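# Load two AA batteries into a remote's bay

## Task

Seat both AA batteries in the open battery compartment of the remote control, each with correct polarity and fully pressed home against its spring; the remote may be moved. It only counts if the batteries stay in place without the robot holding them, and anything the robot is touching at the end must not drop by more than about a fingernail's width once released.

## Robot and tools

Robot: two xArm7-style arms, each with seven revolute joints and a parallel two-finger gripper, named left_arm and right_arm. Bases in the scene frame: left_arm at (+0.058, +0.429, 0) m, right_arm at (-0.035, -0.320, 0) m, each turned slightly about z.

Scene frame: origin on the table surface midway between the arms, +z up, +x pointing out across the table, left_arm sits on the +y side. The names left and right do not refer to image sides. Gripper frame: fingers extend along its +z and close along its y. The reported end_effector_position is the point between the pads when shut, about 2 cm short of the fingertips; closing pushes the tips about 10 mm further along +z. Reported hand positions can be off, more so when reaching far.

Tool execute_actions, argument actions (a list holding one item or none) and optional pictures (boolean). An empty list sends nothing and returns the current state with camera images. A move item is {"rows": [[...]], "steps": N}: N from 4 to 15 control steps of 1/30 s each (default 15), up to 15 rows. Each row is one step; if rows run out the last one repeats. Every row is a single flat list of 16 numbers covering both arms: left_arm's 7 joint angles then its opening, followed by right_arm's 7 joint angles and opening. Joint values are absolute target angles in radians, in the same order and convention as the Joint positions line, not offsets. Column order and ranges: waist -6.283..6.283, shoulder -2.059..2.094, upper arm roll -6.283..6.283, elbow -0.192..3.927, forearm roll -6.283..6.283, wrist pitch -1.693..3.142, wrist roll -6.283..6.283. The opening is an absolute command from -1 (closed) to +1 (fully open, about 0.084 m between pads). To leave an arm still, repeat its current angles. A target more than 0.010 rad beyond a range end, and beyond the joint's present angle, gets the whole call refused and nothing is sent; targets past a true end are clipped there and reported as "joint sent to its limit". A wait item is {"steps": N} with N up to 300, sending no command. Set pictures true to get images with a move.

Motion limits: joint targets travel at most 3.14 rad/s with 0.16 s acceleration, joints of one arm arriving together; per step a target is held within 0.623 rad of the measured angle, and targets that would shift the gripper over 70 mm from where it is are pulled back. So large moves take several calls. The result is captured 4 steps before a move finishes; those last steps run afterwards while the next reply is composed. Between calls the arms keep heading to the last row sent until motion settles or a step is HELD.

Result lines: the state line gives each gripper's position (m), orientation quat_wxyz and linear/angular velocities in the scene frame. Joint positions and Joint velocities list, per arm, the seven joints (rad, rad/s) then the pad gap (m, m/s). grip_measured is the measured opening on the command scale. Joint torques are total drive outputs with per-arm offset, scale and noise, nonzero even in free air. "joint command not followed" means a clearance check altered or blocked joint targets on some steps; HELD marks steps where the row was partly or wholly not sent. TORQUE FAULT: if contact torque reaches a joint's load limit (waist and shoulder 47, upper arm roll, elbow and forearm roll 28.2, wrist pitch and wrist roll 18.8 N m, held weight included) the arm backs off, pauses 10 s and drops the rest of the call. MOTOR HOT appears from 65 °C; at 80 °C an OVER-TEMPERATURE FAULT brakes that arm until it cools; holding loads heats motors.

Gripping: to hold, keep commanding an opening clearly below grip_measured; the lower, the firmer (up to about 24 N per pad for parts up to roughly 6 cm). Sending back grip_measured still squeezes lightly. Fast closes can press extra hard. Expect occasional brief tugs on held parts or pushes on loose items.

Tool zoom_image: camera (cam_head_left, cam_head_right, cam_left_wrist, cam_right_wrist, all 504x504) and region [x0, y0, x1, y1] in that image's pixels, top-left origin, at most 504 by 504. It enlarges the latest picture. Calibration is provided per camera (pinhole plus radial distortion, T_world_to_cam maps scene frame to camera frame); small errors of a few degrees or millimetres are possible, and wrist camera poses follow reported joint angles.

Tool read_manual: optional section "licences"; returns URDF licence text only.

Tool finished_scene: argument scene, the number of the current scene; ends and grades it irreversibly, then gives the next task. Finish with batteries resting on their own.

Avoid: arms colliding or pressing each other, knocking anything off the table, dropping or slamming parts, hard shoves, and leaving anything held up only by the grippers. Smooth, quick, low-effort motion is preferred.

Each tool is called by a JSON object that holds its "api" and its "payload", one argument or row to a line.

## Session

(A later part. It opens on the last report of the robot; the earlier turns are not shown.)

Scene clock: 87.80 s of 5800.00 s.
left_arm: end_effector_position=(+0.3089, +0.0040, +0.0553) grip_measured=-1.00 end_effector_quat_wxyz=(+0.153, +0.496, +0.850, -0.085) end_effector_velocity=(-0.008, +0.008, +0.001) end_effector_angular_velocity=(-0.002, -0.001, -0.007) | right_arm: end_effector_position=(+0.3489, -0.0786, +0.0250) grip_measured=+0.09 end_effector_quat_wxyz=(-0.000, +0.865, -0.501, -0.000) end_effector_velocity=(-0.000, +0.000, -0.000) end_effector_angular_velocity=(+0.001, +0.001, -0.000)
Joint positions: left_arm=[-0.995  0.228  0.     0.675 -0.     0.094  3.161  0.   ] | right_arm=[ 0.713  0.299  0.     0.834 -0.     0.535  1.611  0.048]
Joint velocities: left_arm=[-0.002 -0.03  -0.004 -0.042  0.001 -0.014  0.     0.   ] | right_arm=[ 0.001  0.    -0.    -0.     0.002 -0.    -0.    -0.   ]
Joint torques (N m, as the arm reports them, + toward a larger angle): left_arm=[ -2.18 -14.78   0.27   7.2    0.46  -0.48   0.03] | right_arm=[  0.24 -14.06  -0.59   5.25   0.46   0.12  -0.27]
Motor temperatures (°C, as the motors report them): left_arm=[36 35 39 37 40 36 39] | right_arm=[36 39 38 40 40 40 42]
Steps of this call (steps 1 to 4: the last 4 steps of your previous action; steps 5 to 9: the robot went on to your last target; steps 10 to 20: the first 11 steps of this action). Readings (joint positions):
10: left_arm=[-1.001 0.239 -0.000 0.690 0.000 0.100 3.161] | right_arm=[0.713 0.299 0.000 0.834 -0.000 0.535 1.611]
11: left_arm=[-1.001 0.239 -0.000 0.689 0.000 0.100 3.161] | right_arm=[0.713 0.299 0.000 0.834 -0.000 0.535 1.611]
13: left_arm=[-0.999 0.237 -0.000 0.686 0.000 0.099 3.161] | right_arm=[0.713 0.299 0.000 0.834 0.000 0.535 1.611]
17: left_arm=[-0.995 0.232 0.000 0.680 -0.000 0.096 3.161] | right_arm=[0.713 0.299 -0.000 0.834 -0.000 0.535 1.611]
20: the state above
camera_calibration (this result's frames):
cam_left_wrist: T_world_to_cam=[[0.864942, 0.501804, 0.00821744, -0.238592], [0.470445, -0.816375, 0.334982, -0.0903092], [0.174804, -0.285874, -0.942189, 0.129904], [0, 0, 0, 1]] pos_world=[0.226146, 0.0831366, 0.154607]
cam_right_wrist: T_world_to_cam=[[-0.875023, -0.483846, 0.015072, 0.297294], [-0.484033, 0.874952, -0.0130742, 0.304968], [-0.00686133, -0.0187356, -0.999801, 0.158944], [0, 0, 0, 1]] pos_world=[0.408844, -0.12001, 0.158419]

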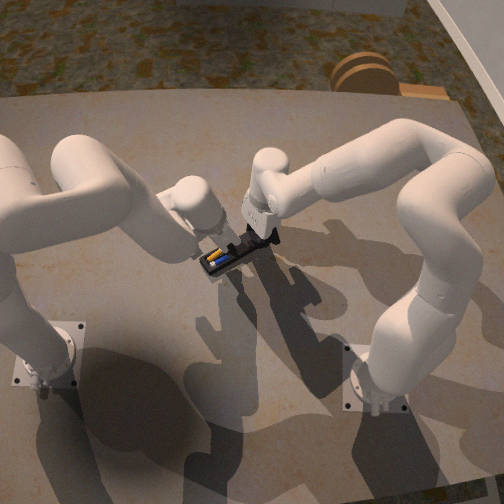

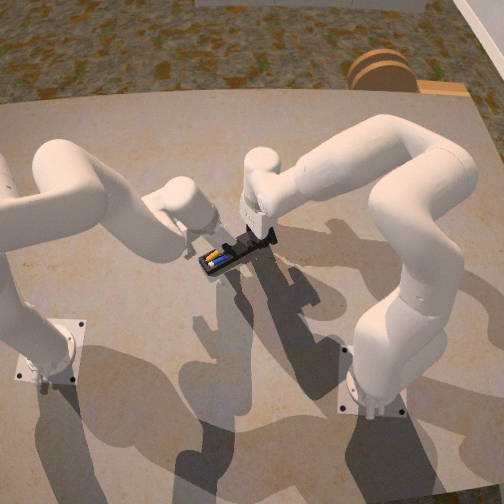

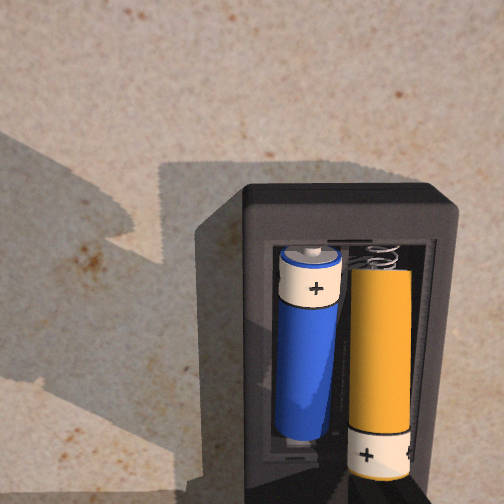

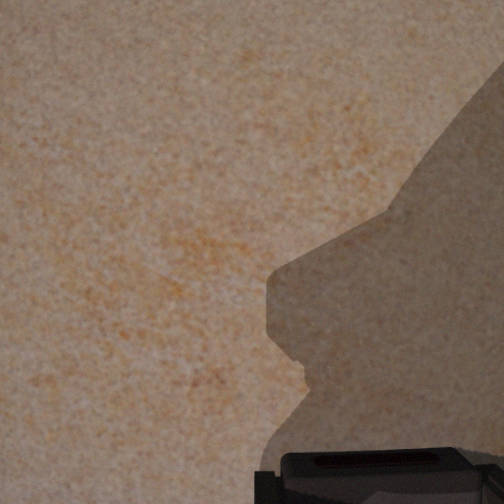

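{"api": "execute_actions", "payload": {
  "actions": [
    {"rows":[[-0.995,0.2263,0,0.6699,0,0.0938,3.161,-1,0.7134,0.2989,0,0.8342,0,0.5353,1.611,-0.3],[-0.995,0.2251,0,0.668,0,0.0931,3.161,-1,0.7134,0.2989,0,0.8342,0,0.5353,1.611,-0.3],[-0.995,0.2239,0,0.6662,0,0.0925,3.161,-1,0.7134,0.2989,0,0.8342,0,0.5353,1.611,-0.3],[-0.995,0.2227,0,0.6644,0,0.0919,3.161,-1,0.7134,0.2989,0,0.8342,0,0.5353,1.611,-0.3],[-0.995,0.2215,0,0.6625,0,0.0913,3.161,-1,0.7134,0.2989,0,0.8342,0,0.5353,1.611,-0.3],[-0.995,0.223,0,0.661,0,0.0885,3.161,-1,0.7134,0.2989,0,0.8342,0,0.5353,1.611,-0.3],[-0.995,0.226,0,0.661,0,0.0855,3.161,-1,0.7134,0.2989,0,0.8342,0,0.5353,1.611,-0.3],[-0.995,0.229,0,0.661,0,0.0825,3.161,-1,0.7134,0.2989,0,0.8342,0,0.5353,1.611,-0.3],[-0.995,0.232,0,0.661,0,0.0795,3.161,-1,0.7134,0.2989,0,0.8342,0,0.5353,1.611,-0.3]],"steps":15}
  ],
  "pictures": true
}}

Scene clock: 88.47 s of 5800.00 s.
left_arm: end_effector_position=(+0.3069, +0.0071, +0.0514) grip_measured=-1.00 end_effector_quat_wxyz=(+0.153, +0.496, +0.850, -0.085) end_effector_velocity=(-0.000, +0.001, -0.015) end_effector_angular_velocity=(+0.006, +0.004, +0.001) | right_arm: end_effector_position=(+0.3485, -0.0781, +0.0250) grip_measured=+0.09 end_effector_quat_wxyz=(-0.000, +0.866, -0.501, -0.000) end_effector_velocity=(-0.003, +0.007, +0.000) end_effector_angular_velocity=(+0.004, +0.000, +0.016)
Joint positions: left_arm=[-0.995  0.231 -0.     0.662  0.     0.08   3.161  0.   ] | right_arm=[0.714 0.299 0.001 0.834 0.    0.535 1.611 0.048]
Joint velocities: left_arm=[ 0.001  0.041  0.     0.001  0.    -0.034 -0.     0.   ] | right_arm=[ 0.005  0.001  0.011  0.001  0.001 -0.002 -0.001 -0.   ]
Joint torques (N m, as the arm reports them, + toward a larger angle): left_arm=[ -1.5  -15.24   0.42   5.01   0.57   0.54   0.02] | right_arm=[ -1.38 -13.8   -2.28   5.31   0.18   0.01  -0.37]
Motor temperatures (°C, as the motors report them): left_arm=[36 35 39 37 40 36 39] | right_arm=[36 39 38 40 40 40 42]
Steps of this call (steps 1 to 4: the last 4 steps of your previous action; steps 5 to 9: the robot went on to your last target; steps 10 to 20: the first 11 steps of this action). Readings (joint positions):
10: left_arm=[-0.995 0.227 -0.000 0.672 0.000 0.094 3.161] | right_arm=[0.713 0.299 -0.000 0.834 -0.000 0.535 1.611]
11: left_arm=[-0.995 0.227 -0.000 0.671 0.000 0.094 3.161] | right_arm=[0.713 0.299 0.000 0.834 -0.000 0.535 1.611]
13: left_arm=[-0.995 0.225 -0.000 0.668 0.000 0.093 3.161] | right_arm=[0.713 0.299 0.000 0.834 -0.000 0.535 1.611]
17: left_arm=[-0.995 0.223 -0.000 0.663 0.000 0.087 3.161] | right_arm=[0.714 0.299 0.000 0.834 0.000 0.535 1.611]
20: the state above
camera_calibration (this result's frames):
cam_left_wrist: T_world_to_cam=[[0.865084, 0.501561, 0.00817564, -0.238433], [0.470436, -0.816842, 0.333855, -0.0854302], [0.174127, -0.284966, -0.942589, 0.127748], [0, 0, 0, 1]] pos_world=[0.224209, 0.0862095, 0.150884]
cam_right_wrist: T_world_to_cam=[[-0.874558, -0.484682, 0.0152075, 0.296972], [-0.484868, 0.874495, -0.0127298, 0.30459], [-0.00712894, -0.0185065, -0.999803, 0.159064], [0, 0, 0, 1]] pos_world=[0.408539, -0.119482, 0.158394]

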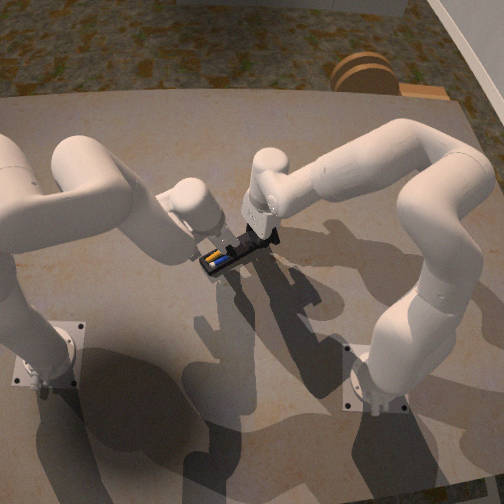

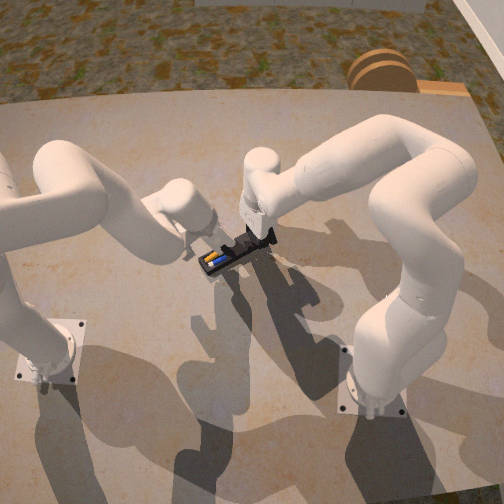

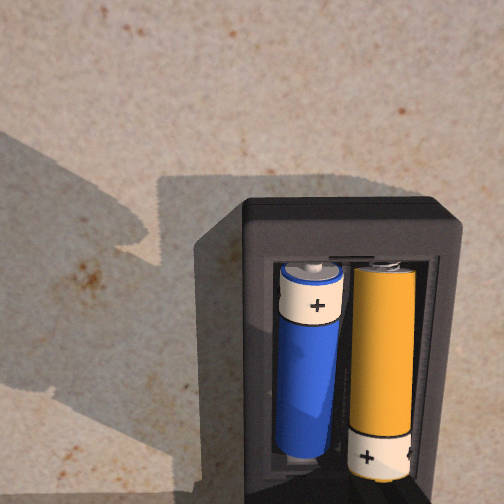

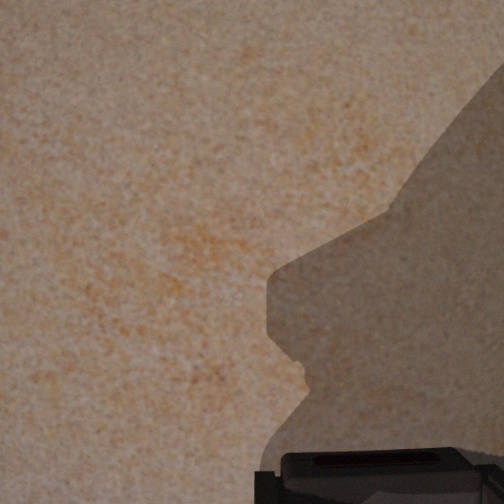

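{"api": "execute_actions", "payload": {
  "actions": [
    {"rows":[[-0.995,0.2335,0,0.6615,0,0.0783,3.161,-1,0.7134,0.2989,0,0.8342,0,0.5353,1.611,-0.3],[-0.995,0.235,0,0.662,0,0.0771,3.161,-1,0.7134,0.2989,0,0.8342,0,0.5353,1.611,-0.3],[-0.995,0.2365,0,0.662,0,0.0756,3.161,-1,0.7134,0.2989,0,0.8342,0,0.5353,1.611,-0.3],[-0.995,0.238,0,0.662,0,0.0741,3.161,-1,0.7134,0.2989,0,0.8342,0,0.5353,1.611,-0.3],[-0.995,0.2395,0,0.662,0,0.0726,3.161,-1,0.7134,0.2989,0,0.8342,0,0.5353,1.611,-0.3],[-0.995,0.241,0,0.662,0,0.0711,3.161,-1,0.7134,0.2989,0,0.8342,0,0.5353,1.611,-0.3],[-0.995,0.2425,0,0.662,0,0.0696,3.161,-1,0.7134,0.2989,0,0.8342,0,0.5353,1.611,-0.3],[-0.995,0.244,0,0.662,0,0.0681,3.161,-1,0.7134,0.2989,0,0.8342,0,0.5353,1.611,-0.3]],"steps":13}
  ],
  "pictures": true
}}

Scene clock: 89.37 s of 5800.00 s.
left_arm: end_effector_position=(+0.3070, +0.0070, +0.0477) grip_measured=-1.00 end_effector_quat_wxyz=(+0.153, +0.496, +0.850, -0.085) end_effector_velocity=(-0.000, -0.001, -0.012) end_effector_angular_velocity=(+0.001, -0.000, -0.003) | right_arm: end_effector_position=(+0.3486, -0.0782, +0.0250) grip_measured=+0.09 end_effector_quat_wxyz=(-0.000, +0.866, -0.501, -0.000) end_effector_velocity=(+0.000, -0.000, -0.000) end_effector_angular_velocity=(+0.000, +0.000, -0.001)
Joint positions: left_arm=[-0.995  0.243 -0.     0.663  0.     0.069  3.161  0.   ] | right_arm=[0.714 0.299 0.001 0.834 0.    0.535 1.611 0.048]
Joint velocities: left_arm=[-0.001  0.037 -0.     0.003  0.001 -0.034  0.001  0.   ] | right_arm=[-0.001  0.    -0.    -0.     0.001 -0.001 -0.001  0.   ]
Joint torques (N m, as the arm reports them, + toward a larger angle): left_arm=[ -1.74 -13.39   0.24   3.65   0.49   1.07   0.07] | right_arm=[ -5.08 -13.6   -6.03   5.38  -0.12  -0.25  -0.41]
Motor temperatures (°C, as the motors report them): left_arm=[36 35 39 37 40 35 39] | right_arm=[36 39 38 40 40 40 42]
Steps of this call (steps 1 to 4: the last 4 steps of your previous action; steps 5 to 15: the robot went on to your last target; steps 16 to 18: nothing new was sent; steps 19 to 27: the first 9 steps of this action). Readings (joint positions):
19: left_arm=[-0.995 0.232 -0.000 0.661 0.000 0.079 3.161] | right_arm=[0.714 0.299 0.001 0.834 0.000 0.535 1.611]
20: left_arm=[-0.995 0.232 -0.000 0.662 0.000 0.079 3.161] | right_arm=[0.714 0.299 0.001 0.834 0.000 0.535 1.611]
22: left_arm=[-0.995 0.235 -0.000 0.662 0.000 0.076 3.161] | right_arm=[0.714 0.299 0.001 0.834 0.000 0.535 1.611]
26: left_arm=[-0.995 0.241 -0.000 0.663 0.000 0.070 3.161] | right_arm=[0.714 0.299 0.001 0.834 0.000 0.535 1.611]
27: the state above
camera_calibration (this result's frames):
cam_left_wrist: T_world_to_cam=[[0.865074, 0.501578, 0.00817881, -0.238412], [0.47045, -0.81683, 0.333866, -0.084314], [0.174141, -0.284971, -0.942585, 0.124205], [0, 0, 0, 1]] pos_world=[0.22428, 0.0861068, 0.147173]
cam_right_wrist: T_world_to_cam=[[-0.874582, -0.484641, 0.0151344, 0.297028], [-0.484827, 0.874516, -0.0128545, 0.304723], [-0.00700546, -0.0185799, -0.999803, 0.159014], [0, 0, 0, 1]] pos_world=[0.408627, -0.119579, 0.158404]

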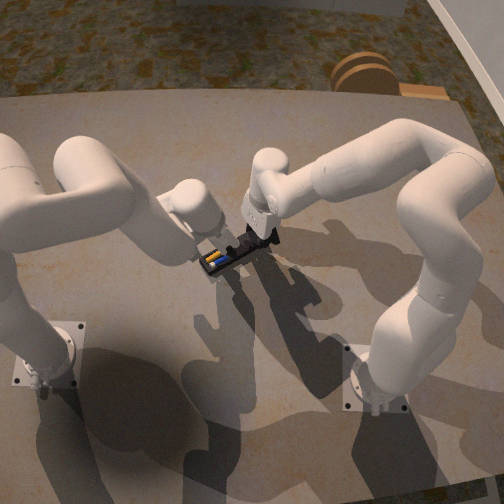

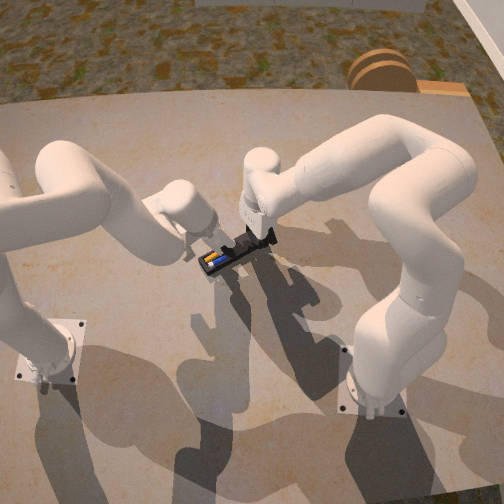

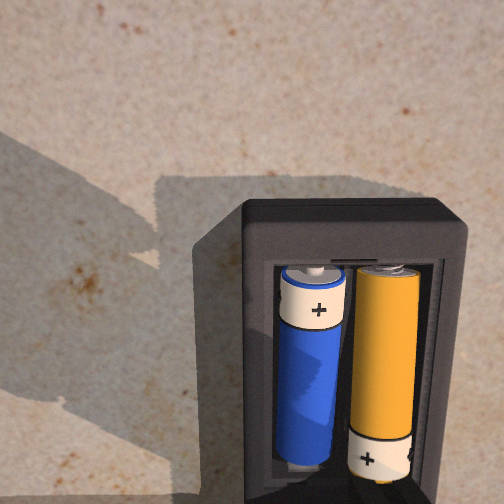

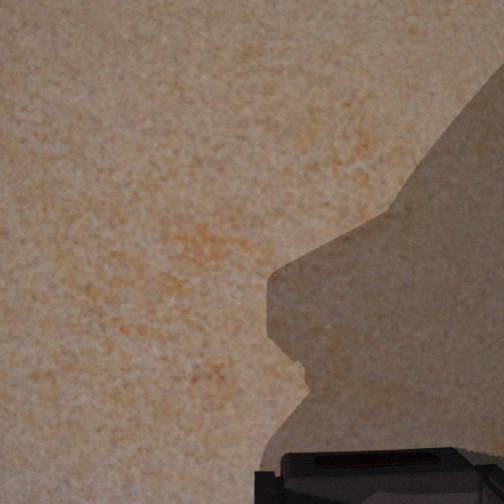

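{"api": "execute_actions", "payload": {
  "actions": [
    {"rows":[[-0.995,0.2455,0,0.663,0,0.0678,3.161,-1,0.7134,0.2989,0,0.8342,0,0.5353,1.611,-0.3],[-0.995,0.247,0,0.6645,0,0.0678,3.161,-1,0.7134,0.2989,0,0.8342,0,0.5353,1.611,-0.3],[-0.995,0.2482,0,0.6663,0,0.0684,3.161,-1,0.7134,0.2989,0,0.8342,0,0.5353,1.611,-0.3],[-0.995,0.2494,0,0.6682,0,0.069,3.161,-1,0.7134,0.2989,0,0.8342,0,0.5353,1.611,-0.3],[-0.995,0.2506,0,0.67,0,0.0697,3.161,-1,0.7134,0.2989,0,0.8342,0,0.5353,1.611,-0.3],[-0.995,0.2518,0,0.6718,0,0.0703,3.161,-1,0.7134,0.2989,0,0.8342,0,0.5353,1.611,-0.3],[-0.995,0.253,0,0.6737,0,0.0709,3.161,-1,0.7134,0.2989,0,0.8342,0,0.5353,1.611,-0.3],[-0.995,0.2542,0,0.6755,0,0.0716,3.161,-1,0.7134,0.2989,0,0.8342,0,0.5353,1.611,-0.3],[-0.995,0.2554,0,0.6773,0,0.0722,3.161,-1,0.7134,0.2989,0,0.8342,0,0.5353,1.611,-0.3]],"steps":14}
  ],
  "pictures": true
}}

Scene clock: 90.03 s of 5800.00 s.
left_arm: end_effector_position=(+0.3078, +0.0057, +0.0448) grip_measured=-1.00 end_effector_quat_wxyz=(+0.150, +0.496, +0.851, -0.084) end_effector_velocity=(+0.004, -0.005, -0.007) end_effector_angular_velocity=(+0.015, +0.009, +0.002) | right_arm: end_effector_position=(+0.3487, -0.0784, +0.0250) grip_measured=+0.09 end_effector_quat_wxyz=(-0.000, +0.865, -0.501, -0.000) end_effector_velocity=(-0.000, +0.000, -0.000) end_effector_angular_velocity=(-0.000, +0.000, +0.001)
Joint positions: left_arm=[-0.995  0.255  0.     0.673 -0.     0.073  3.161  0.   ] | right_arm=[ 0.714  0.299  0.     0.834 -0.     0.535  1.611  0.048]
Joint velocities: left_arm=[ 0.001  0.033  0.     0.035 -0.001  0.019  0.     0.   ] | right_arm=[ 0.001  0.    -0.     0.    -0.    -0.    -0.    -0.   ]
Joint torques (N m, as the arm reports them, + toward a larger angle): left_arm=[ -1.62 -15.09   0.26   5.19   0.53   0.07   0.06] | right_arm=[ -6.75 -13.49  -7.69   5.44  -0.22  -0.24  -0.28]
Motor temperatures (°C, as the motors report them): left_arm=[36 35 39 37 40 35 39] | right_arm=[36 39 38 40 40 40 42]
Steps of this call (steps 1 to 4: the last 4 steps of your previous action; steps 5 to 10: the robot went on to your last target; steps 11 to 20: the first 10 steps of this action). Readings (joint positions):
11: left_arm=[-0.995 0.244 -0.000 0.663 0.000 0.068 3.161] | right_arm=[0.714 0.299 0.000 0.834 0.000 0.535 1.611]
12: left_arm=[-0.995 0.244 -0.000 0.663 0.000 0.068 3.161] | right_arm=[0.714 0.299 0.000 0.834 0.000 0.535 1.611]
14: left_arm=[-0.995 0.247 -0.000 0.665 0.000 0.068 3.161] | right_arm=[0.714 0.299 0.000 0.834 0.000 0.535 1.611]
18: left_arm=[-0.995 0.253 0.000 0.671 -0.000 0.072 3.161] | right_arm=[0.714 0.299 0.000 0.834 0.000 0.535 1.611]
20: the state above
camera_calibration (this result's frames):
cam_left_wrist: T_world_to_cam=[[0.86504, 0.501637, 0.00813633, -0.238445], [0.471601, -0.818564, 0.327941, -0.0848568], [0.171167, -0.279845, -0.944663, 0.121871], [0, 0, 0, 1]] pos_world=[0.225423, 0.0842569, 0.144895]
cam_right_wrist: T_world_to_cam=[[-0.874693, -0.484443, 0.0150927, 0.297103], [-0.484629, 0.874624, -0.0129665, 0.304854], [-0.0069189, -0.018656, -0.999802, 0.15897], [0, 0, 0, 1]] pos_world=[0.408715, -0.119737, 0.158407]

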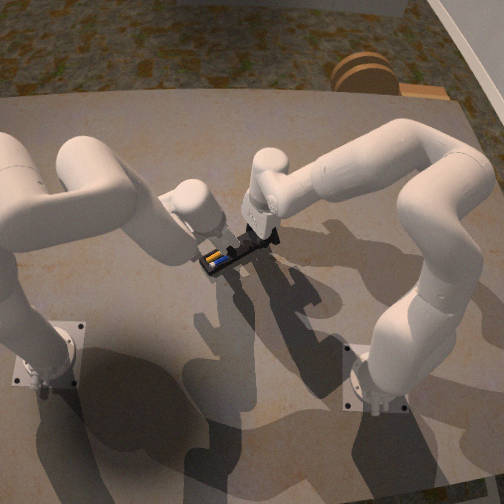

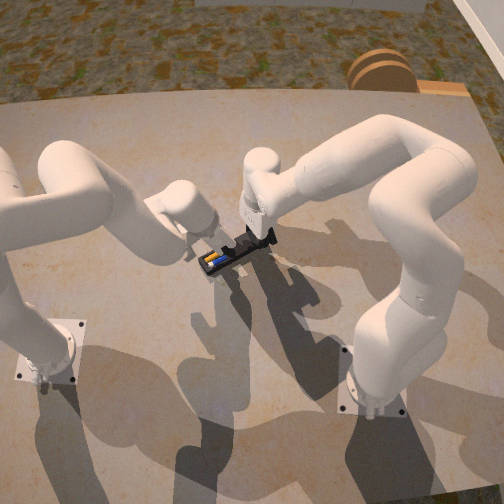

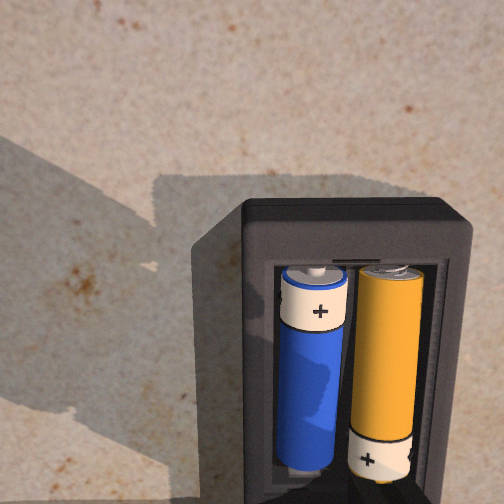

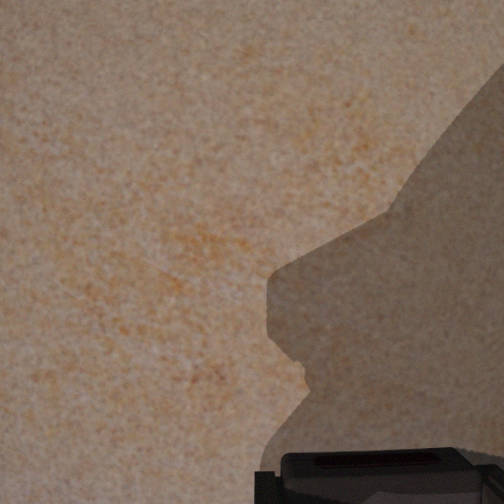

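{"api": "execute_actions", "payload": {
  "actions": [
    {"steps":5}
  ],
  "pictures": true
}}

Scene clock: 91.10 s of 5800.00 s.
left_arm: end_effector_position=(+0.3090, +0.0037, +0.0465) grip_measured=-1.00 end_effector_quat_wxyz=(+0.152, +0.496, +0.851, -0.085) end_effector_velocity=(+0.000, +0.000, -0.000) end_effector_angular_velocity=(+0.000, -0.000, -0.001) | right_arm: end_effector_position=(+0.3491, -0.0789, +0.0250) grip_measured=+0.09 end_effector_quat_wxyz=(+0.000, +0.865, -0.502, +0.000) end_effector_velocity=(-0.000, +0.000, -0.000) end_effector_angular_velocity=(-0.000, +0.000, +0.001)
Joint positions: left_arm=[-0.995  0.255  0.     0.678  0.     0.072  3.161  0.   ] | right_arm=[ 0.713  0.299 -0.001  0.834 -0.     0.535  1.611  0.048]
Joint velocities: left_arm=[ 0.001  0.001 -0.     0.     0.001 -0.     0.001  0.   ] | right_arm=[ 0.    -0.     0.    -0.    -0.001  0.     0.001 -0.   ]
Joint torques (N m, as the arm reports them, + toward a larger angle): left_arm=[ -2.16 -14.96   0.14   6.26   0.76  -0.27   0.3 ] | right_arm=[ -7.01 -13.53  -7.91   5.47  -0.27  -0.18  -0.29]
Motor temperatures (°C, as the motors report them): left_arm=[36 35 39 37 40 35 39] | right_arm=[36 39 38 40 40 40 42]
Kept back: nothing.
Steps of this call (steps 1 to 4: the last 4 steps of your previous action; steps 5 to 15: the robot went on to your last target; steps 16 to 32: nothing new was sent). Readings (joint positions):
1: left_arm=[-0.995 0.256 0.000 0.674 -0.000 0.074 3.161] | right_arm=[0.714 0.299 0.000 0.834 -0.000 0.535 1.611]
2: left_arm=[-0.995 0.256 0.000 0.675 -0.000 0.074 3.161] | right_arm=[0.714 0.299 0.000 0.834 -0.000 0.535 1.611]
4: left_arm=[-0.995 0.256 0.000 0.675 -0.000 0.074 3.161] | right_arm=[0.714 0.299 0.000 0.834 -0.000 0.535 1.611]
8: left_arm=[-0.995 0.256 0.000 0.676 -0.000 0.073 3.161] | right_arm=[0.714 0.299 0.000 0.834 0.000 0.535 1.611]
32: the state above
All arms were judged still, so your last target was given up. Only a new action makes them travel on or press farther. Fingers that are still opening or closing keep moving.
camera_calibration (this result's frames):
cam_left_wrist: T_world_to_cam=[[0.865057, 0.501606, 0.00817672, -0.238451], [0.470651, -0.817099, 0.332922, -0.0875099], [0.173677, -0.284148, -0.942919, 0.121874], [0, 0, 0, 1]] pos_world=[0.226294, 0.0827345, 0.146001]
cam_right_wrist: T_world_to_cam=[[-0.875382, -0.483199, 0.0149914, 0.297529], [-0.483385, 0.875308, -0.0132483, 0.305162], [-0.00672048, -0.018844, -0.9998, 0.15888], [0, 0, 0, 1]] pos_world=[0.40903, -0.120351, 0.158431]

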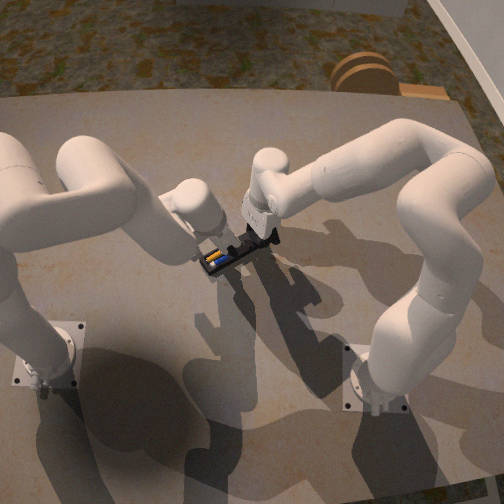

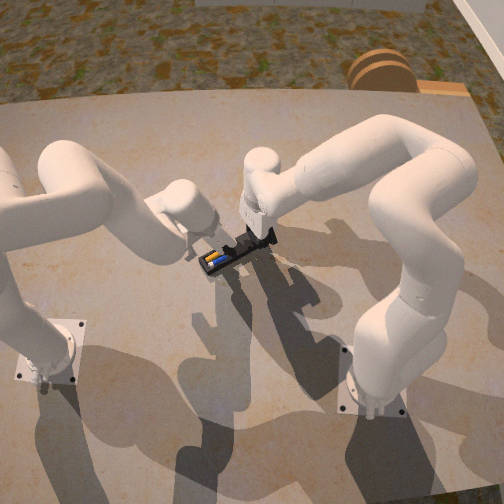

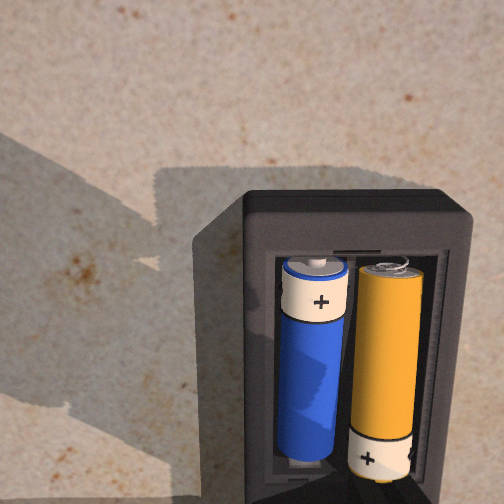

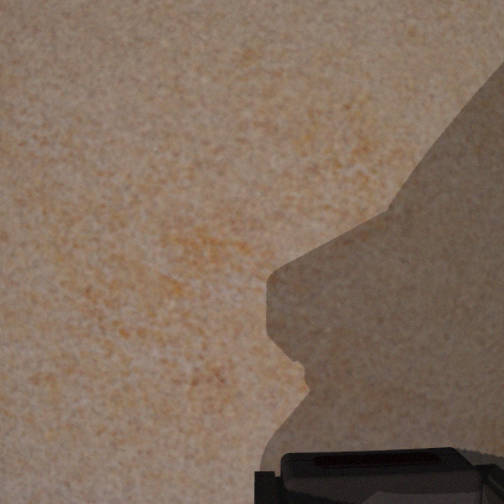

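{"api": "execute_actions", "payload": {
  "actions": [
    {"rows":[[-0.995,0.2566,0,0.6791,0,0.0728,3.161,-1,0.7134,0.2989,0,0.8342,0,0.5353,1.611,-0.3],[-0.995,0.2578,0,0.681,0,0.0735,3.161,-1,0.7134,0.2989,0,0.8342,0,0.5353,1.611,-0.3],[-0.995,0.259,0,0.6828,0,0.0741,3.161,-1,0.7134,0.2989,0,0.8342,0,0.5353,1.611,-0.3],[-0.995,0.2602,0,0.6846,0,0.0747,3.161,-1,0.7134,0.2989,0,0.8342,0,0.5353,1.611,-0.3],[-0.995,0.2614,0,0.6865,0,0.0753,3.161,-1,0.7134,0.2989,0,0.8342,0,0.5353,1.611,-0.3],[-0.995,0.2626,0,0.6883,0,0.076,3.161,-1,0.7134,0.2989,0,0.8342,0,0.5353,1.611,-0.3],[-0.995,0.2638,0,0.6901,0,0.0766,3.161,-1,0.7134,0.2989,0,0.8342,0,0.5353,1.611,-0.3],[-0.995,0.265,0,0.692,0,0.0772,3.161,-1,0.7134,0.2989,0,0.8342,0,0.5353,1.611,-0.3]],"steps":15}
  ],
  "pictures": true
}}

Scene clock: 91.93 s of 5800.00 s.
left_arm: end_effector_position=(+0.3105, +0.0014, +0.0454) grip_measured=-1.00 end_effector_quat_wxyz=(+0.151, +0.496, +0.851, -0.084) end_effector_velocity=(+0.001, -0.002, +0.000) end_effector_angular_velocity=(-0.001, -0.001, -0.001) | right_arm: end_effector_position=(+0.3496, -0.0799, +0.0250) grip_measured=+0.09 end_effector_quat_wxyz=(+0.000, +0.865, -0.502, +0.000) end_effector_velocity=(-0.000, -0.001, -0.000) end_effector_angular_velocity=(-0.001, +0.001, +0.000)
Joint positions: left_arm=[-0.995  0.265  0.     0.69  -0.     0.078  3.161  0.   ] | right_arm=[ 0.712  0.299 -0.002  0.834 -0.     0.535  1.611  0.048]
Joint velocities: left_arm=[-0.001  0.005 -0.     0.008 -0.     0.002  0.001  0.   ] | right_arm=[-0.001 -0.    -0.    -0.001 -0.    -0.    -0.001 -0.   ]
Joint torques (N m, as the arm reports them, + toward a larger angle): left_arm=[ -2.16 -15.32   0.01   8.07   0.61  -1.21   0.06] | right_arm=[ -2.56 -13.46  -3.54   5.55   0.14  -0.25  -0.27]
Motor temperatures (°C, as the motors report them): left_arm=[36 35 39 37 40 35 39] | right_arm=[36 39 38 40 40 40 42]
Steps of this call (steps 1 to 14: nothing new was sent; steps 15 to 25: the first 11 steps of this action). Readings (joint positions):
15: left_arm=[-0.995 0.255 -0.000 0.678 0.000 0.072 3.161] | right_arm=[0.713 0.299 -0.000 0.834 -0.000 0.535 1.611]
16: left_arm=[-0.995 0.256 -0.000 0.678 0.000 0.073 3.161] | right_arm=[0.713 0.299 -0.000 0.834 -0.000 0.535 1.611]
18: left_arm=[-0.995 0.258 -0.000 0.681 -0.000 0.074 3.161] | right_arm=[0.713 0.299 -0.000 0.834 -0.000 0.535 1.611]
22: left_arm=[-0.995 0.263 0.000 0.687 -0.000 0.077 3.161] | right_arm=[0.713 0.299 -0.001 0.834 -0.000 0.535 1.611]
25: the state above
camera_calibration (this result's frames):
cam_left_wrist: T_world_to_cam=[[0.864923, 0.501837, 0.0081909, -0.238574], [0.471407, -0.817861, 0.329968, -0.0898913], [0.172289, -0.281536, -0.943957, 0.120438], [0, 0, 0, 1]] pos_world=[0.227973, 0.0801142, 0.145303]
cam_right_wrist: T_world_to_cam=[[-0.876382, -0.481376, 0.0152087, 0.297972], [-0.48157, 0.876299, -0.0137732, 0.305729], [-0.00669729, -0.0193946, -0.999789, 0.158813], [0, 0, 0, 1]] pos_world=[0.409431, -0.121393, 0.158459]

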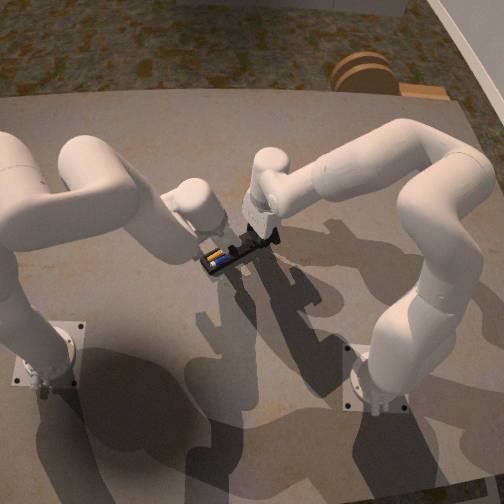

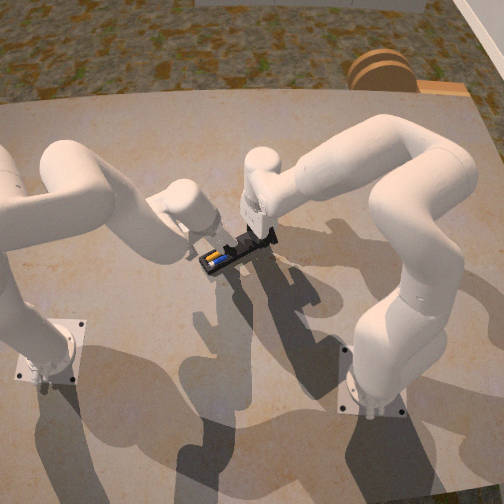

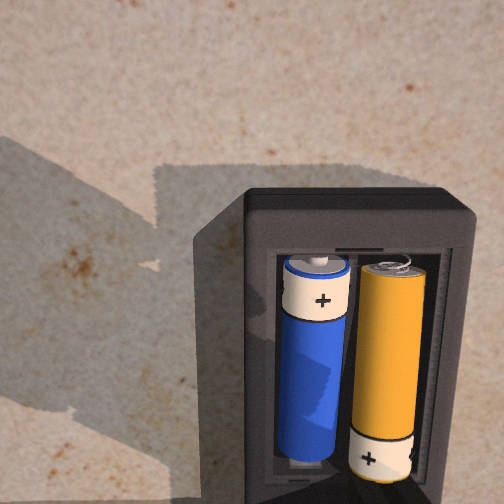

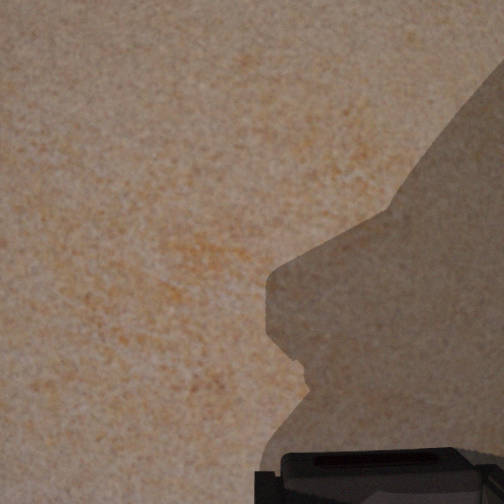

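{"api": "execute_actions", "payload": {
  "actions": [
    {"rows":[[-0.995,0.263,0,0.691,0,0.078,3.161,-1,0.7134,0.2989,0,0.8342,0,0.5353,1.611,-0.3],[-0.995,0.261,0,0.69,0,0.079,3.161,-1,0.7134,0.2989,0,0.8342,0,0.5353,1.611,-0.3],[-0.995,0.259,0,0.689,0,0.0802,3.161,-1,0.7134,0.2989,0,0.8342,0,0.5353,1.611,-0.3],[-0.995,0.258,0,0.6885,0,0.0808,3.161,-1,0.7134,0.2989,0,0.8342,0,0.5353,1.611,-0.3],[-0.992,0.258,0,0.6885,0,0.0808,3.161,-1,0.7134,0.2989,0,0.8342,0,0.5353,1.611,-0.3],[-0.989,0.258,0,0.6885,0,0.0808,3.161,-1,0.7134,0.2989,0,0.8342,0,0.5353,1.611,-0.3],[-0.986,0.258,0,0.6885,0,0.0808,3.161,-1,0.7134,0.2989,0,0.8342,0,0.5353,1.611,-0.3],[-0.983,0.258,0,0.6885,0,0.0808,3.161,-1,0.7134,0.2989,0,0.8342,0,0.5353,1.611,-0.3]],"steps":14}
  ],
  "pictures": true
}}

Scene clock: 94.80 s of 5800.00 s.
left_arm: end_effector_position=(+0.3154, +0.0043, +0.0477) grip_measured=-1.00 end_effector_quat_wxyz=(+0.152, +0.491, +0.854, -0.084) end_effector_velocity=(+0.029, +0.018, -0.000) end_effector_angular_velocity=(+0.003, -0.003, +0.068) | right_arm: end_effector_position=(+0.3486, -0.0782, +0.0250) grip_measured=+0.09 end_effector_quat_wxyz=(+0.000, +0.866, -0.501, -0.000) end_effector_velocity=(+0.000, -0.000, +0.000) end_effector_angular_velocity=(+0.001, -0.000, -0.001)
Joint positions: left_arm=[-0.984  0.258  0.     0.688 -0.     0.081  3.161  0.   ] | right_arm=[0.714 0.299 0.001 0.834 0.    0.535 1.611 0.048]
Joint velocities: left_arm=[ 0.044  0.001  0.022  0.    -0.003  0.    -0.     0.   ] | right_arm=[-0.     0.    -0.001  0.     0.001 -0.    -0.001  0.   ]
Joint torques (N m, as the arm reports them, + toward a larger angle): left_arm=[ -4.18 -16.22  -0.59   8.43   0.68  -1.28   0.05] | right_arm=[  2.55 -13.92   1.78   5.33   0.51  -0.1   -0.42]
Motor temperatures (°C, as the motors report them): left_arm=[36 35 39 37 40 36 39] | right_arm=[36 39 38 40 40 40 42]
Steps of this call (steps 1 to 4: the last 4 steps of your previous action; steps 5 to 15: the robot went on to your last target; steps 16 to 76: nothing new was sent; steps 77 to 86: the first 10 steps of this action). Readings (joint positions):
77: left_arm=[-0.995 0.265 0.000 0.692 -0.000 0.077 3.161] | right_arm=[0.713 0.299 0.000 0.834 0.000 0.535 1.611]
78: left_arm=[-0.995 0.264 0.000 0.691 -0.000 0.078 3.161] | right_arm=[0.713 0.299 0.000 0.834 0.000 0.535 1.611]
80: left_arm=[-0.995 0.261 -0.000 0.689 0.000 0.080 3.161] | right_arm=[0.714 0.299 0.001 0.834 0.000 0.535 1.611]
84: left_arm=[-0.989 0.258 -0.001 0.688 0.000 0.081 3.161] | right_arm=[0.714 0.299 0.001 0.834 0.000 0.535 1.611]
86: the state above
camera_calibration (this result's frames):
cam_left_wrist: T_world_to_cam=[[0.859123, 0.511702, 0.00827617, -0.242487], [0.480301, -0.811774, 0.332165, -0.0935303], [0.176688, -0.281395, -0.943185, 0.121107], [0, 0, 0, 1]] pos_world=[0.23185, 0.0822343, 0.1473]
cam_right_wrist: T_world_to_cam=[[-0.874588, -0.484627, 0.0152467, 0.296975], [-0.484815, 0.874523, -0.0128462, 0.304708], [-0.00710799, -0.0186269, -0.999801, 0.159042], [0, 0, 0, 1]] pos_world=[0.408588, -0.119589, 0.158397]

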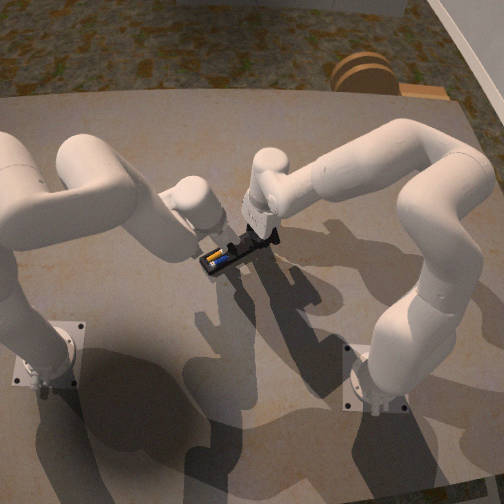

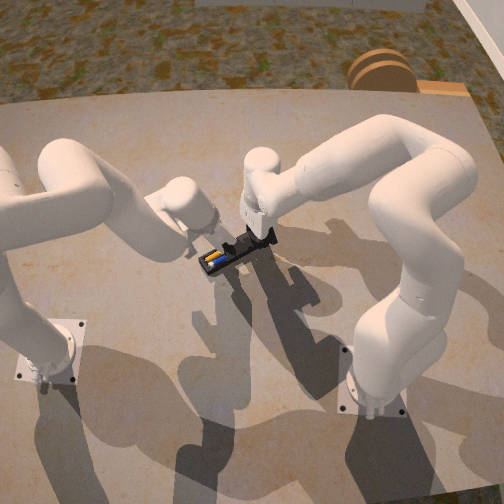

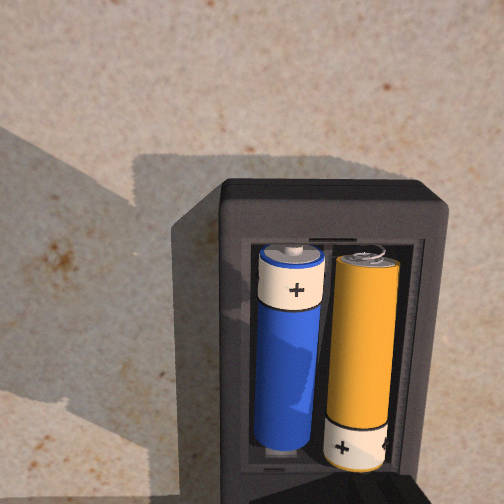

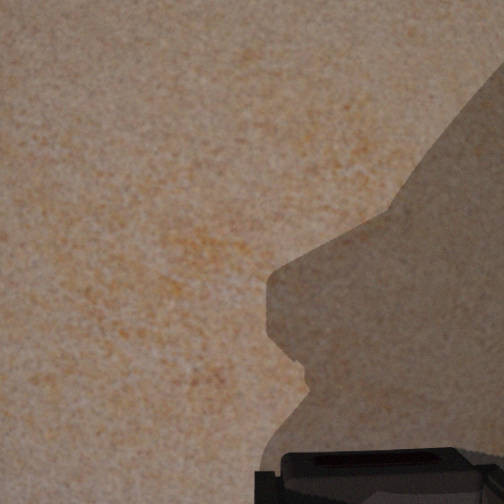

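{"api": "execute_actions", "payload": {
  "actions": [
    {"rows":[[-0.985,0.255,0,0.69,0,0.085,3.161,-1,0.7134,0.2989,0,0.8342,0,0.5353,1.611,-0.3],[-0.988,0.249,0,0.69,0,0.091,3.161,-1,0.7134,0.2989,0,0.8342,0,0.5353,1.611,-0.3],[-0.991,0.24,0,0.69,0,0.10,3.161,-1,0.7134,0.2989,0,0.8342,0,0.5353,1.611,-0.3],[-0.993,0.225,0,0.69,0,0.115,3.161,-1,0.7134,0.2989,0,0.8342,0,0.5353,1.611,-0.3],[-0.993,0.205,0,0.69,0,0.135,3.161,-1,0.7134,0.2989,0,0.8342,0,0.5353,1.611,-0.3],[-0.993,0.185,0,0.69,0,0.155,3.161,-1,0.7134,0.2989,0,0.8342,0,0.5353,1.611,-0.3]],"steps":12}
  ]
}}

{"api": "execute_actions", "payload": {
  "actions": [
    {"steps":8}
  ],
  "pictures": true
}}

Scene clock: 97.90 s of 5800.00 s.
left_arm: end_effector_position=(+0.3111, +0.0008, +0.0703) grip_measured=-1.00 end_effector_quat_wxyz=(+0.153, +0.496, +0.851, -0.085) end_effector_velocity=(+0.026, -0.043, +0.160) end_effector_angular_velocity=(-0.158, -0.094, +0.001) | right_arm: end_effector_position=(+0.3489, -0.0786, +0.0250) grip_measured=+0.09 end_effector_quat_wxyz=(-0.000, +0.865, -0.501, -0.000) end_effector_velocity=(-0.000, +0.000, +0.000) end_effector_angular_velocity=(+0.000, +0.000, +0.001)
Joint positions: left_arm=[-0.993  0.194 -0.001  0.69   0.     0.145  3.161  0.   ] | right_arm=[0.713 0.299 0.    0.834 0.    0.535 1.611 0.048]
Joint velocities: left_arm=[-0.002 -0.346  0.003  0.06  -0.001  0.222  0.001  0.   ] | right_arm=[ 0.001  0.    -0.     0.001  0.001  0.001 -0.    -0.   ]
Joint torques (N m, as the arm reports them, + toward a larger angle): left_arm=[-0.86 -9.03  0.68  7.54  0.45 -1.52  0.02] | right_arm=[ -1.38 -13.28  -2.29   5.75   0.26  -0.67  -0.4 ]
Motor temperatures (°C, as the motors report them): left_arm=[35 35 39 37 40 36 39] | right_arm=[36 39 38 40 40 40 42]
Steps of this call (steps 1 to 4: the last 4 steps of your previous action; steps 5 to 15: the robot went on to your last target; steps 16 to 85: nothing new was sent; steps 86 to 93: the first 8 steps of this action). Readings (joint positions):
86: left_arm=[-0.983 0.258 0.000 0.689 -0.000 0.081 3.161] | right_arm=[0.713 0.299 0.000 0.834 0.000 0.535 1.611]
87: left_arm=[-0.984 0.257 0.000 0.689 -0.000 0.083 3.161] | right_arm=[0.713 0.299 0.000 0.834 0.000 0.535 1.611]
89: left_arm=[-0.988 0.248 0.001 0.689 -0.000 0.094 3.161] | right_arm=[0.713 0.299 0.000 0.834 0.000 0.535 1.611]
93: the state above

Scene clock: 98.17 s of 5800.00 s.
left_arm: end_effector_position=(+0.3112, +0.0022, +0.0721) grip_measured=-1.00 end_effector_quat_wxyz=(+0.151, +0.495, +0.851, -0.084) end_effector_velocity=(+0.000, -0.004, +0.004) end_effector_angular_velocity=(-0.009, -0.005, -0.004) | right_arm: end_effector_position=(+0.3489, -0.0786, +0.0250) grip_measured=+0.09 end_effector_quat_wxyz=(-0.000, +0.865, -0.501, -0.000) end_effector_velocity=(+0.001, -0.000, +0.001) end_effector_angular_velocity=(+0.001, -0.002, -0.001)
Joint positions: left_arm=[-0.993  0.186  0.     0.689 -0.     0.155  3.161  0.   ] | right_arm=[0.713 0.299 0.    0.834 0.    0.535 1.611 0.048]
Joint velocities: left_arm=[-0.002 -0.002 -0.002  0.007  0.    -0.002 -0.     0.   ] | right_arm=[-0.002 -0.     0.     0.002 -0.001  0.    -0.    -0.   ]
Joint torques (N m, as the arm reports them, + toward a larger angle): left_arm=[ -1.85 -15.99   0.15   8.86   0.58  -1.23   0.13] | right_arm=[ -1.58 -13.33  -2.52   5.79   0.15  -0.7   -0.4 ]
Motor temperatures (°C, as the motors report them): left_arm=[35 35 39 37 40 36 39] | right_arm=[36 39 38 40 40 40 42]
Kept back: nothing.
Steps of this call (steps 1 to 4: the last 4 steps of your previous action; steps 5 to 8: the robot went on to your last target). Readings (joint positions):
1: left_arm=[-0.993 0.185 -0.001 0.692 0.000 0.150 3.161] | right_arm=[0.713 0.299 0.000 0.834 0.000 0.535 1.611]
2: left_arm=[-0.993 0.183 -0.000 0.693 0.000 0.152 3.161] | right_arm=[0.713 0.299 0.000 0.834 0.000 0.535 1.611]
4: left_arm=[-0.993 0.184 0.000 0.691 -0.000 0.154 3.161] | right_arm=[0.713 0.299 0.000 0.834 0.000 0.535 1.611]
8: the state above
camera_calibration (this result's frames):
cam_left_wrist: T_world_to_cam=[[0.863944, 0.503522, 0.00817391, -0.239446], [0.472844, -0.816677, 0.330843, -0.0989169], [0.173262, -0.281965, -0.94365, 0.145381], [0, 0, 0, 1]] pos_world=[0.228451, 0.0807756, 0.171872]
cam_right_wrist: T_world_to_cam=[[-0.874978, -0.483928, 0.0150814, 0.297265], [-0.484114, 0.874907, -0.0130516, 0.304943], [-0.0068788, -0.018721, -0.999801, 0.158953], [0, 0, 0, 1]] pos_world=[0.408821, -0.119966, 0.158418]

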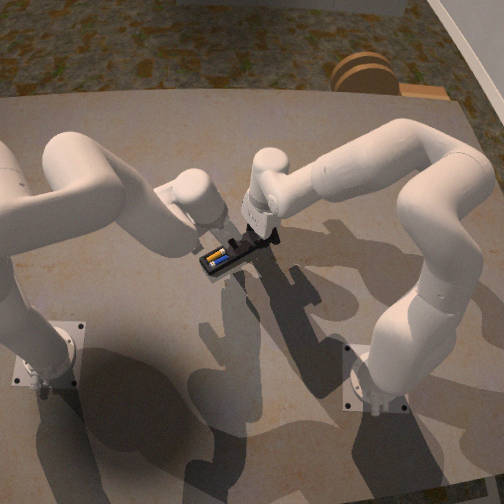

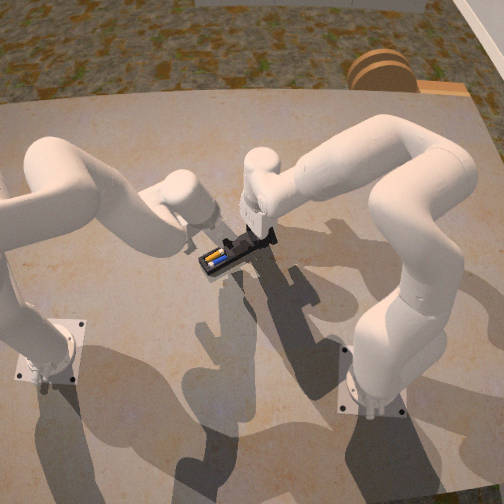

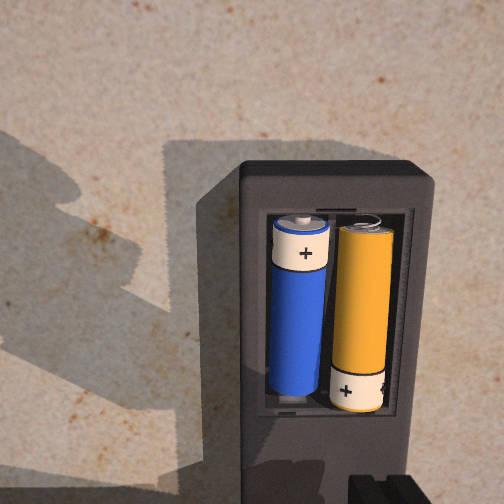

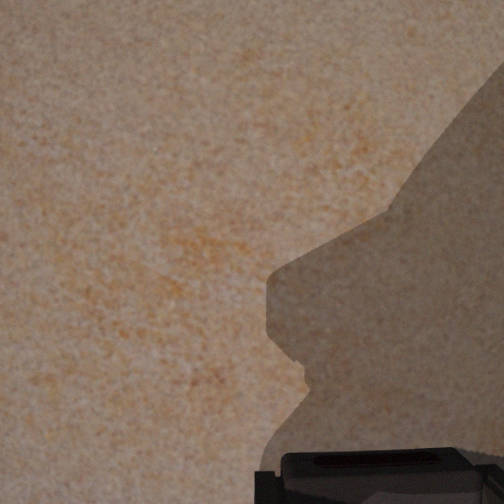

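{"api": "execute_actions", "payload": {
  "actions": []
}}

Scene clock: 98.77 s of 5800.00 s.
left_arm: end_effector_position=(+0.3114, +0.0016, +0.0729) grip_measured=-1.00 end_effector_quat_wxyz=(+0.152, +0.495, +0.851, -0.085) end_effector_velocity=(+0.001, -0.001, +0.001) end_effector_angular_velocity=(-0.002, -0.001, +0.000) | right_arm: end_effector_position=(+0.3489, -0.0786, +0.0250) grip_measured=+0.09 end_effector_quat_wxyz=(-0.000, +0.865, -0.501, -0.000) end_effector_velocity=(+0.001, -0.000, +0.000) end_effector_angular_velocity=(+0.000, -0.001, +0.000)
Joint positions: left_arm=[-0.993  0.185  0.     0.69  -0.     0.155  3.161  0.   ] | right_arm=[0.713 0.299 0.    0.834 0.    0.535 1.611 0.048]
Joint velocities: left_arm=[ 0.     0.     0.     0.002  0.002 -0.    -0.002  0.   ] | right_arm=[-0.001 -0.    -0.     0.001 -0.001 -0.001 -0.001 -0.   ]
Joint torques (N m, as the arm reports them, + toward a larger angle): left_arm=[ -1.55 -15.97   0.1    9.03   0.46  -1.29   0.13] | right_arm=[ -1.72 -13.17  -2.64   5.76   0.08  -0.7   -0.41]
Motor temperatures (°C, as the motors report them): left_arm=[35 35 39 37 40 36 39] | right_arm=[36 39 38 40 40 40 42]
Kept back: nothing.
Steps of this call (steps 1 to 15: the robot went on to your last target; steps 16 to 18: nothing new was sent). Readings (joint positions):
1: left_arm=[-0.993 0.186 0.000 0.689 -0.000 0.155 3.161] | right_arm=[0.713 0.299 0.000 0.834 0.000 0.535 1.611]
2: left_arm=[-0.993 0.186 0.000 0.690 -0.000 0.155 3.161] | right_arm=[0.713 0.299 0.000 0.834 0.000 0.535 1.611]
4: left_arm=[-0.993 0.185 0.000 0.690 -0.000 0.155 3.161] | right_arm=[0.713 0.299 0.000 0.834 0.000 0.535 1.611]
8: left_arm=[-0.993 0.185 0.000 0.690 -0.000 0.155 3.161] | right_arm=[0.713 0.299 0.000 0.834 0.000 0.535 1.611]
18: the state above
All arms were judged still, so your last target was given up. Only a new action makes them travel on or press farther. Fingers that are still opening or closing keep moving.
camera_calibration (this result's frames):
cam_left_wrist: T_world_to_cam=[[0.864055, 0.503332, 0.00817161, -0.239374], [0.472326, -0.816228, 0.332686, -0.0997597], [0.174121, -0.283599, -0.943002, 0.145634], [0, 0, 0, 1]] pos_world=[0.228593, 0.0803596, 0.172478]
cam_right_wrist: T_world_to_cam=[[-0.874993, -0.483901, 0.0150773, 0.297275], [-0.484087, 0.874922, -0.0130591, 0.304951], [-0.00687218, -0.0187253, -0.999801, 0.15895], [0, 0, 0, 1]] pos_world=[0.408829, -0.119981, 0.158418]

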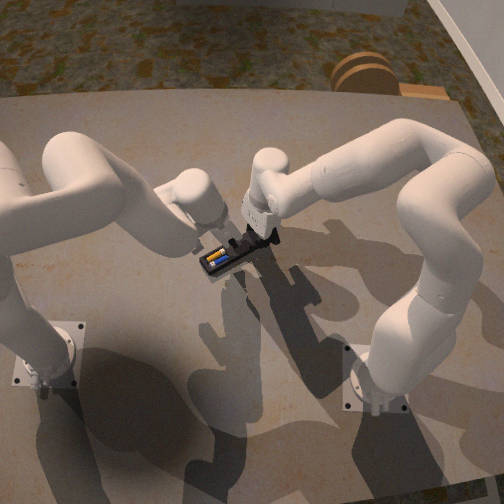

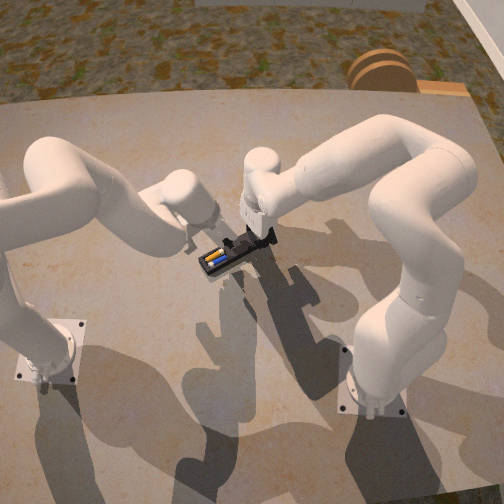

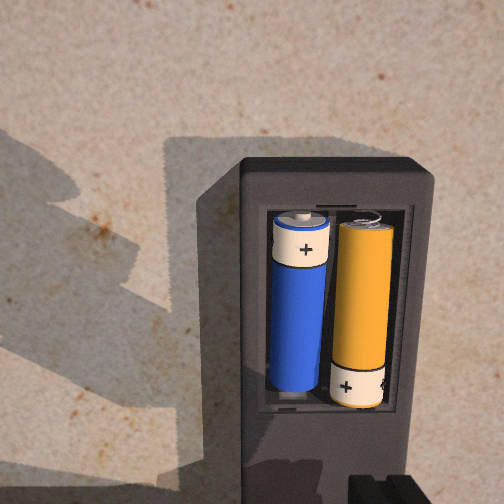

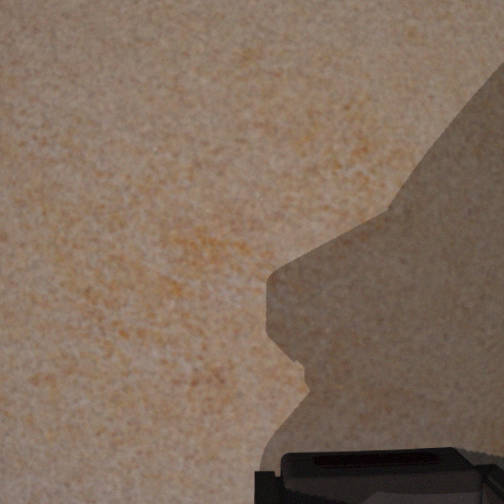

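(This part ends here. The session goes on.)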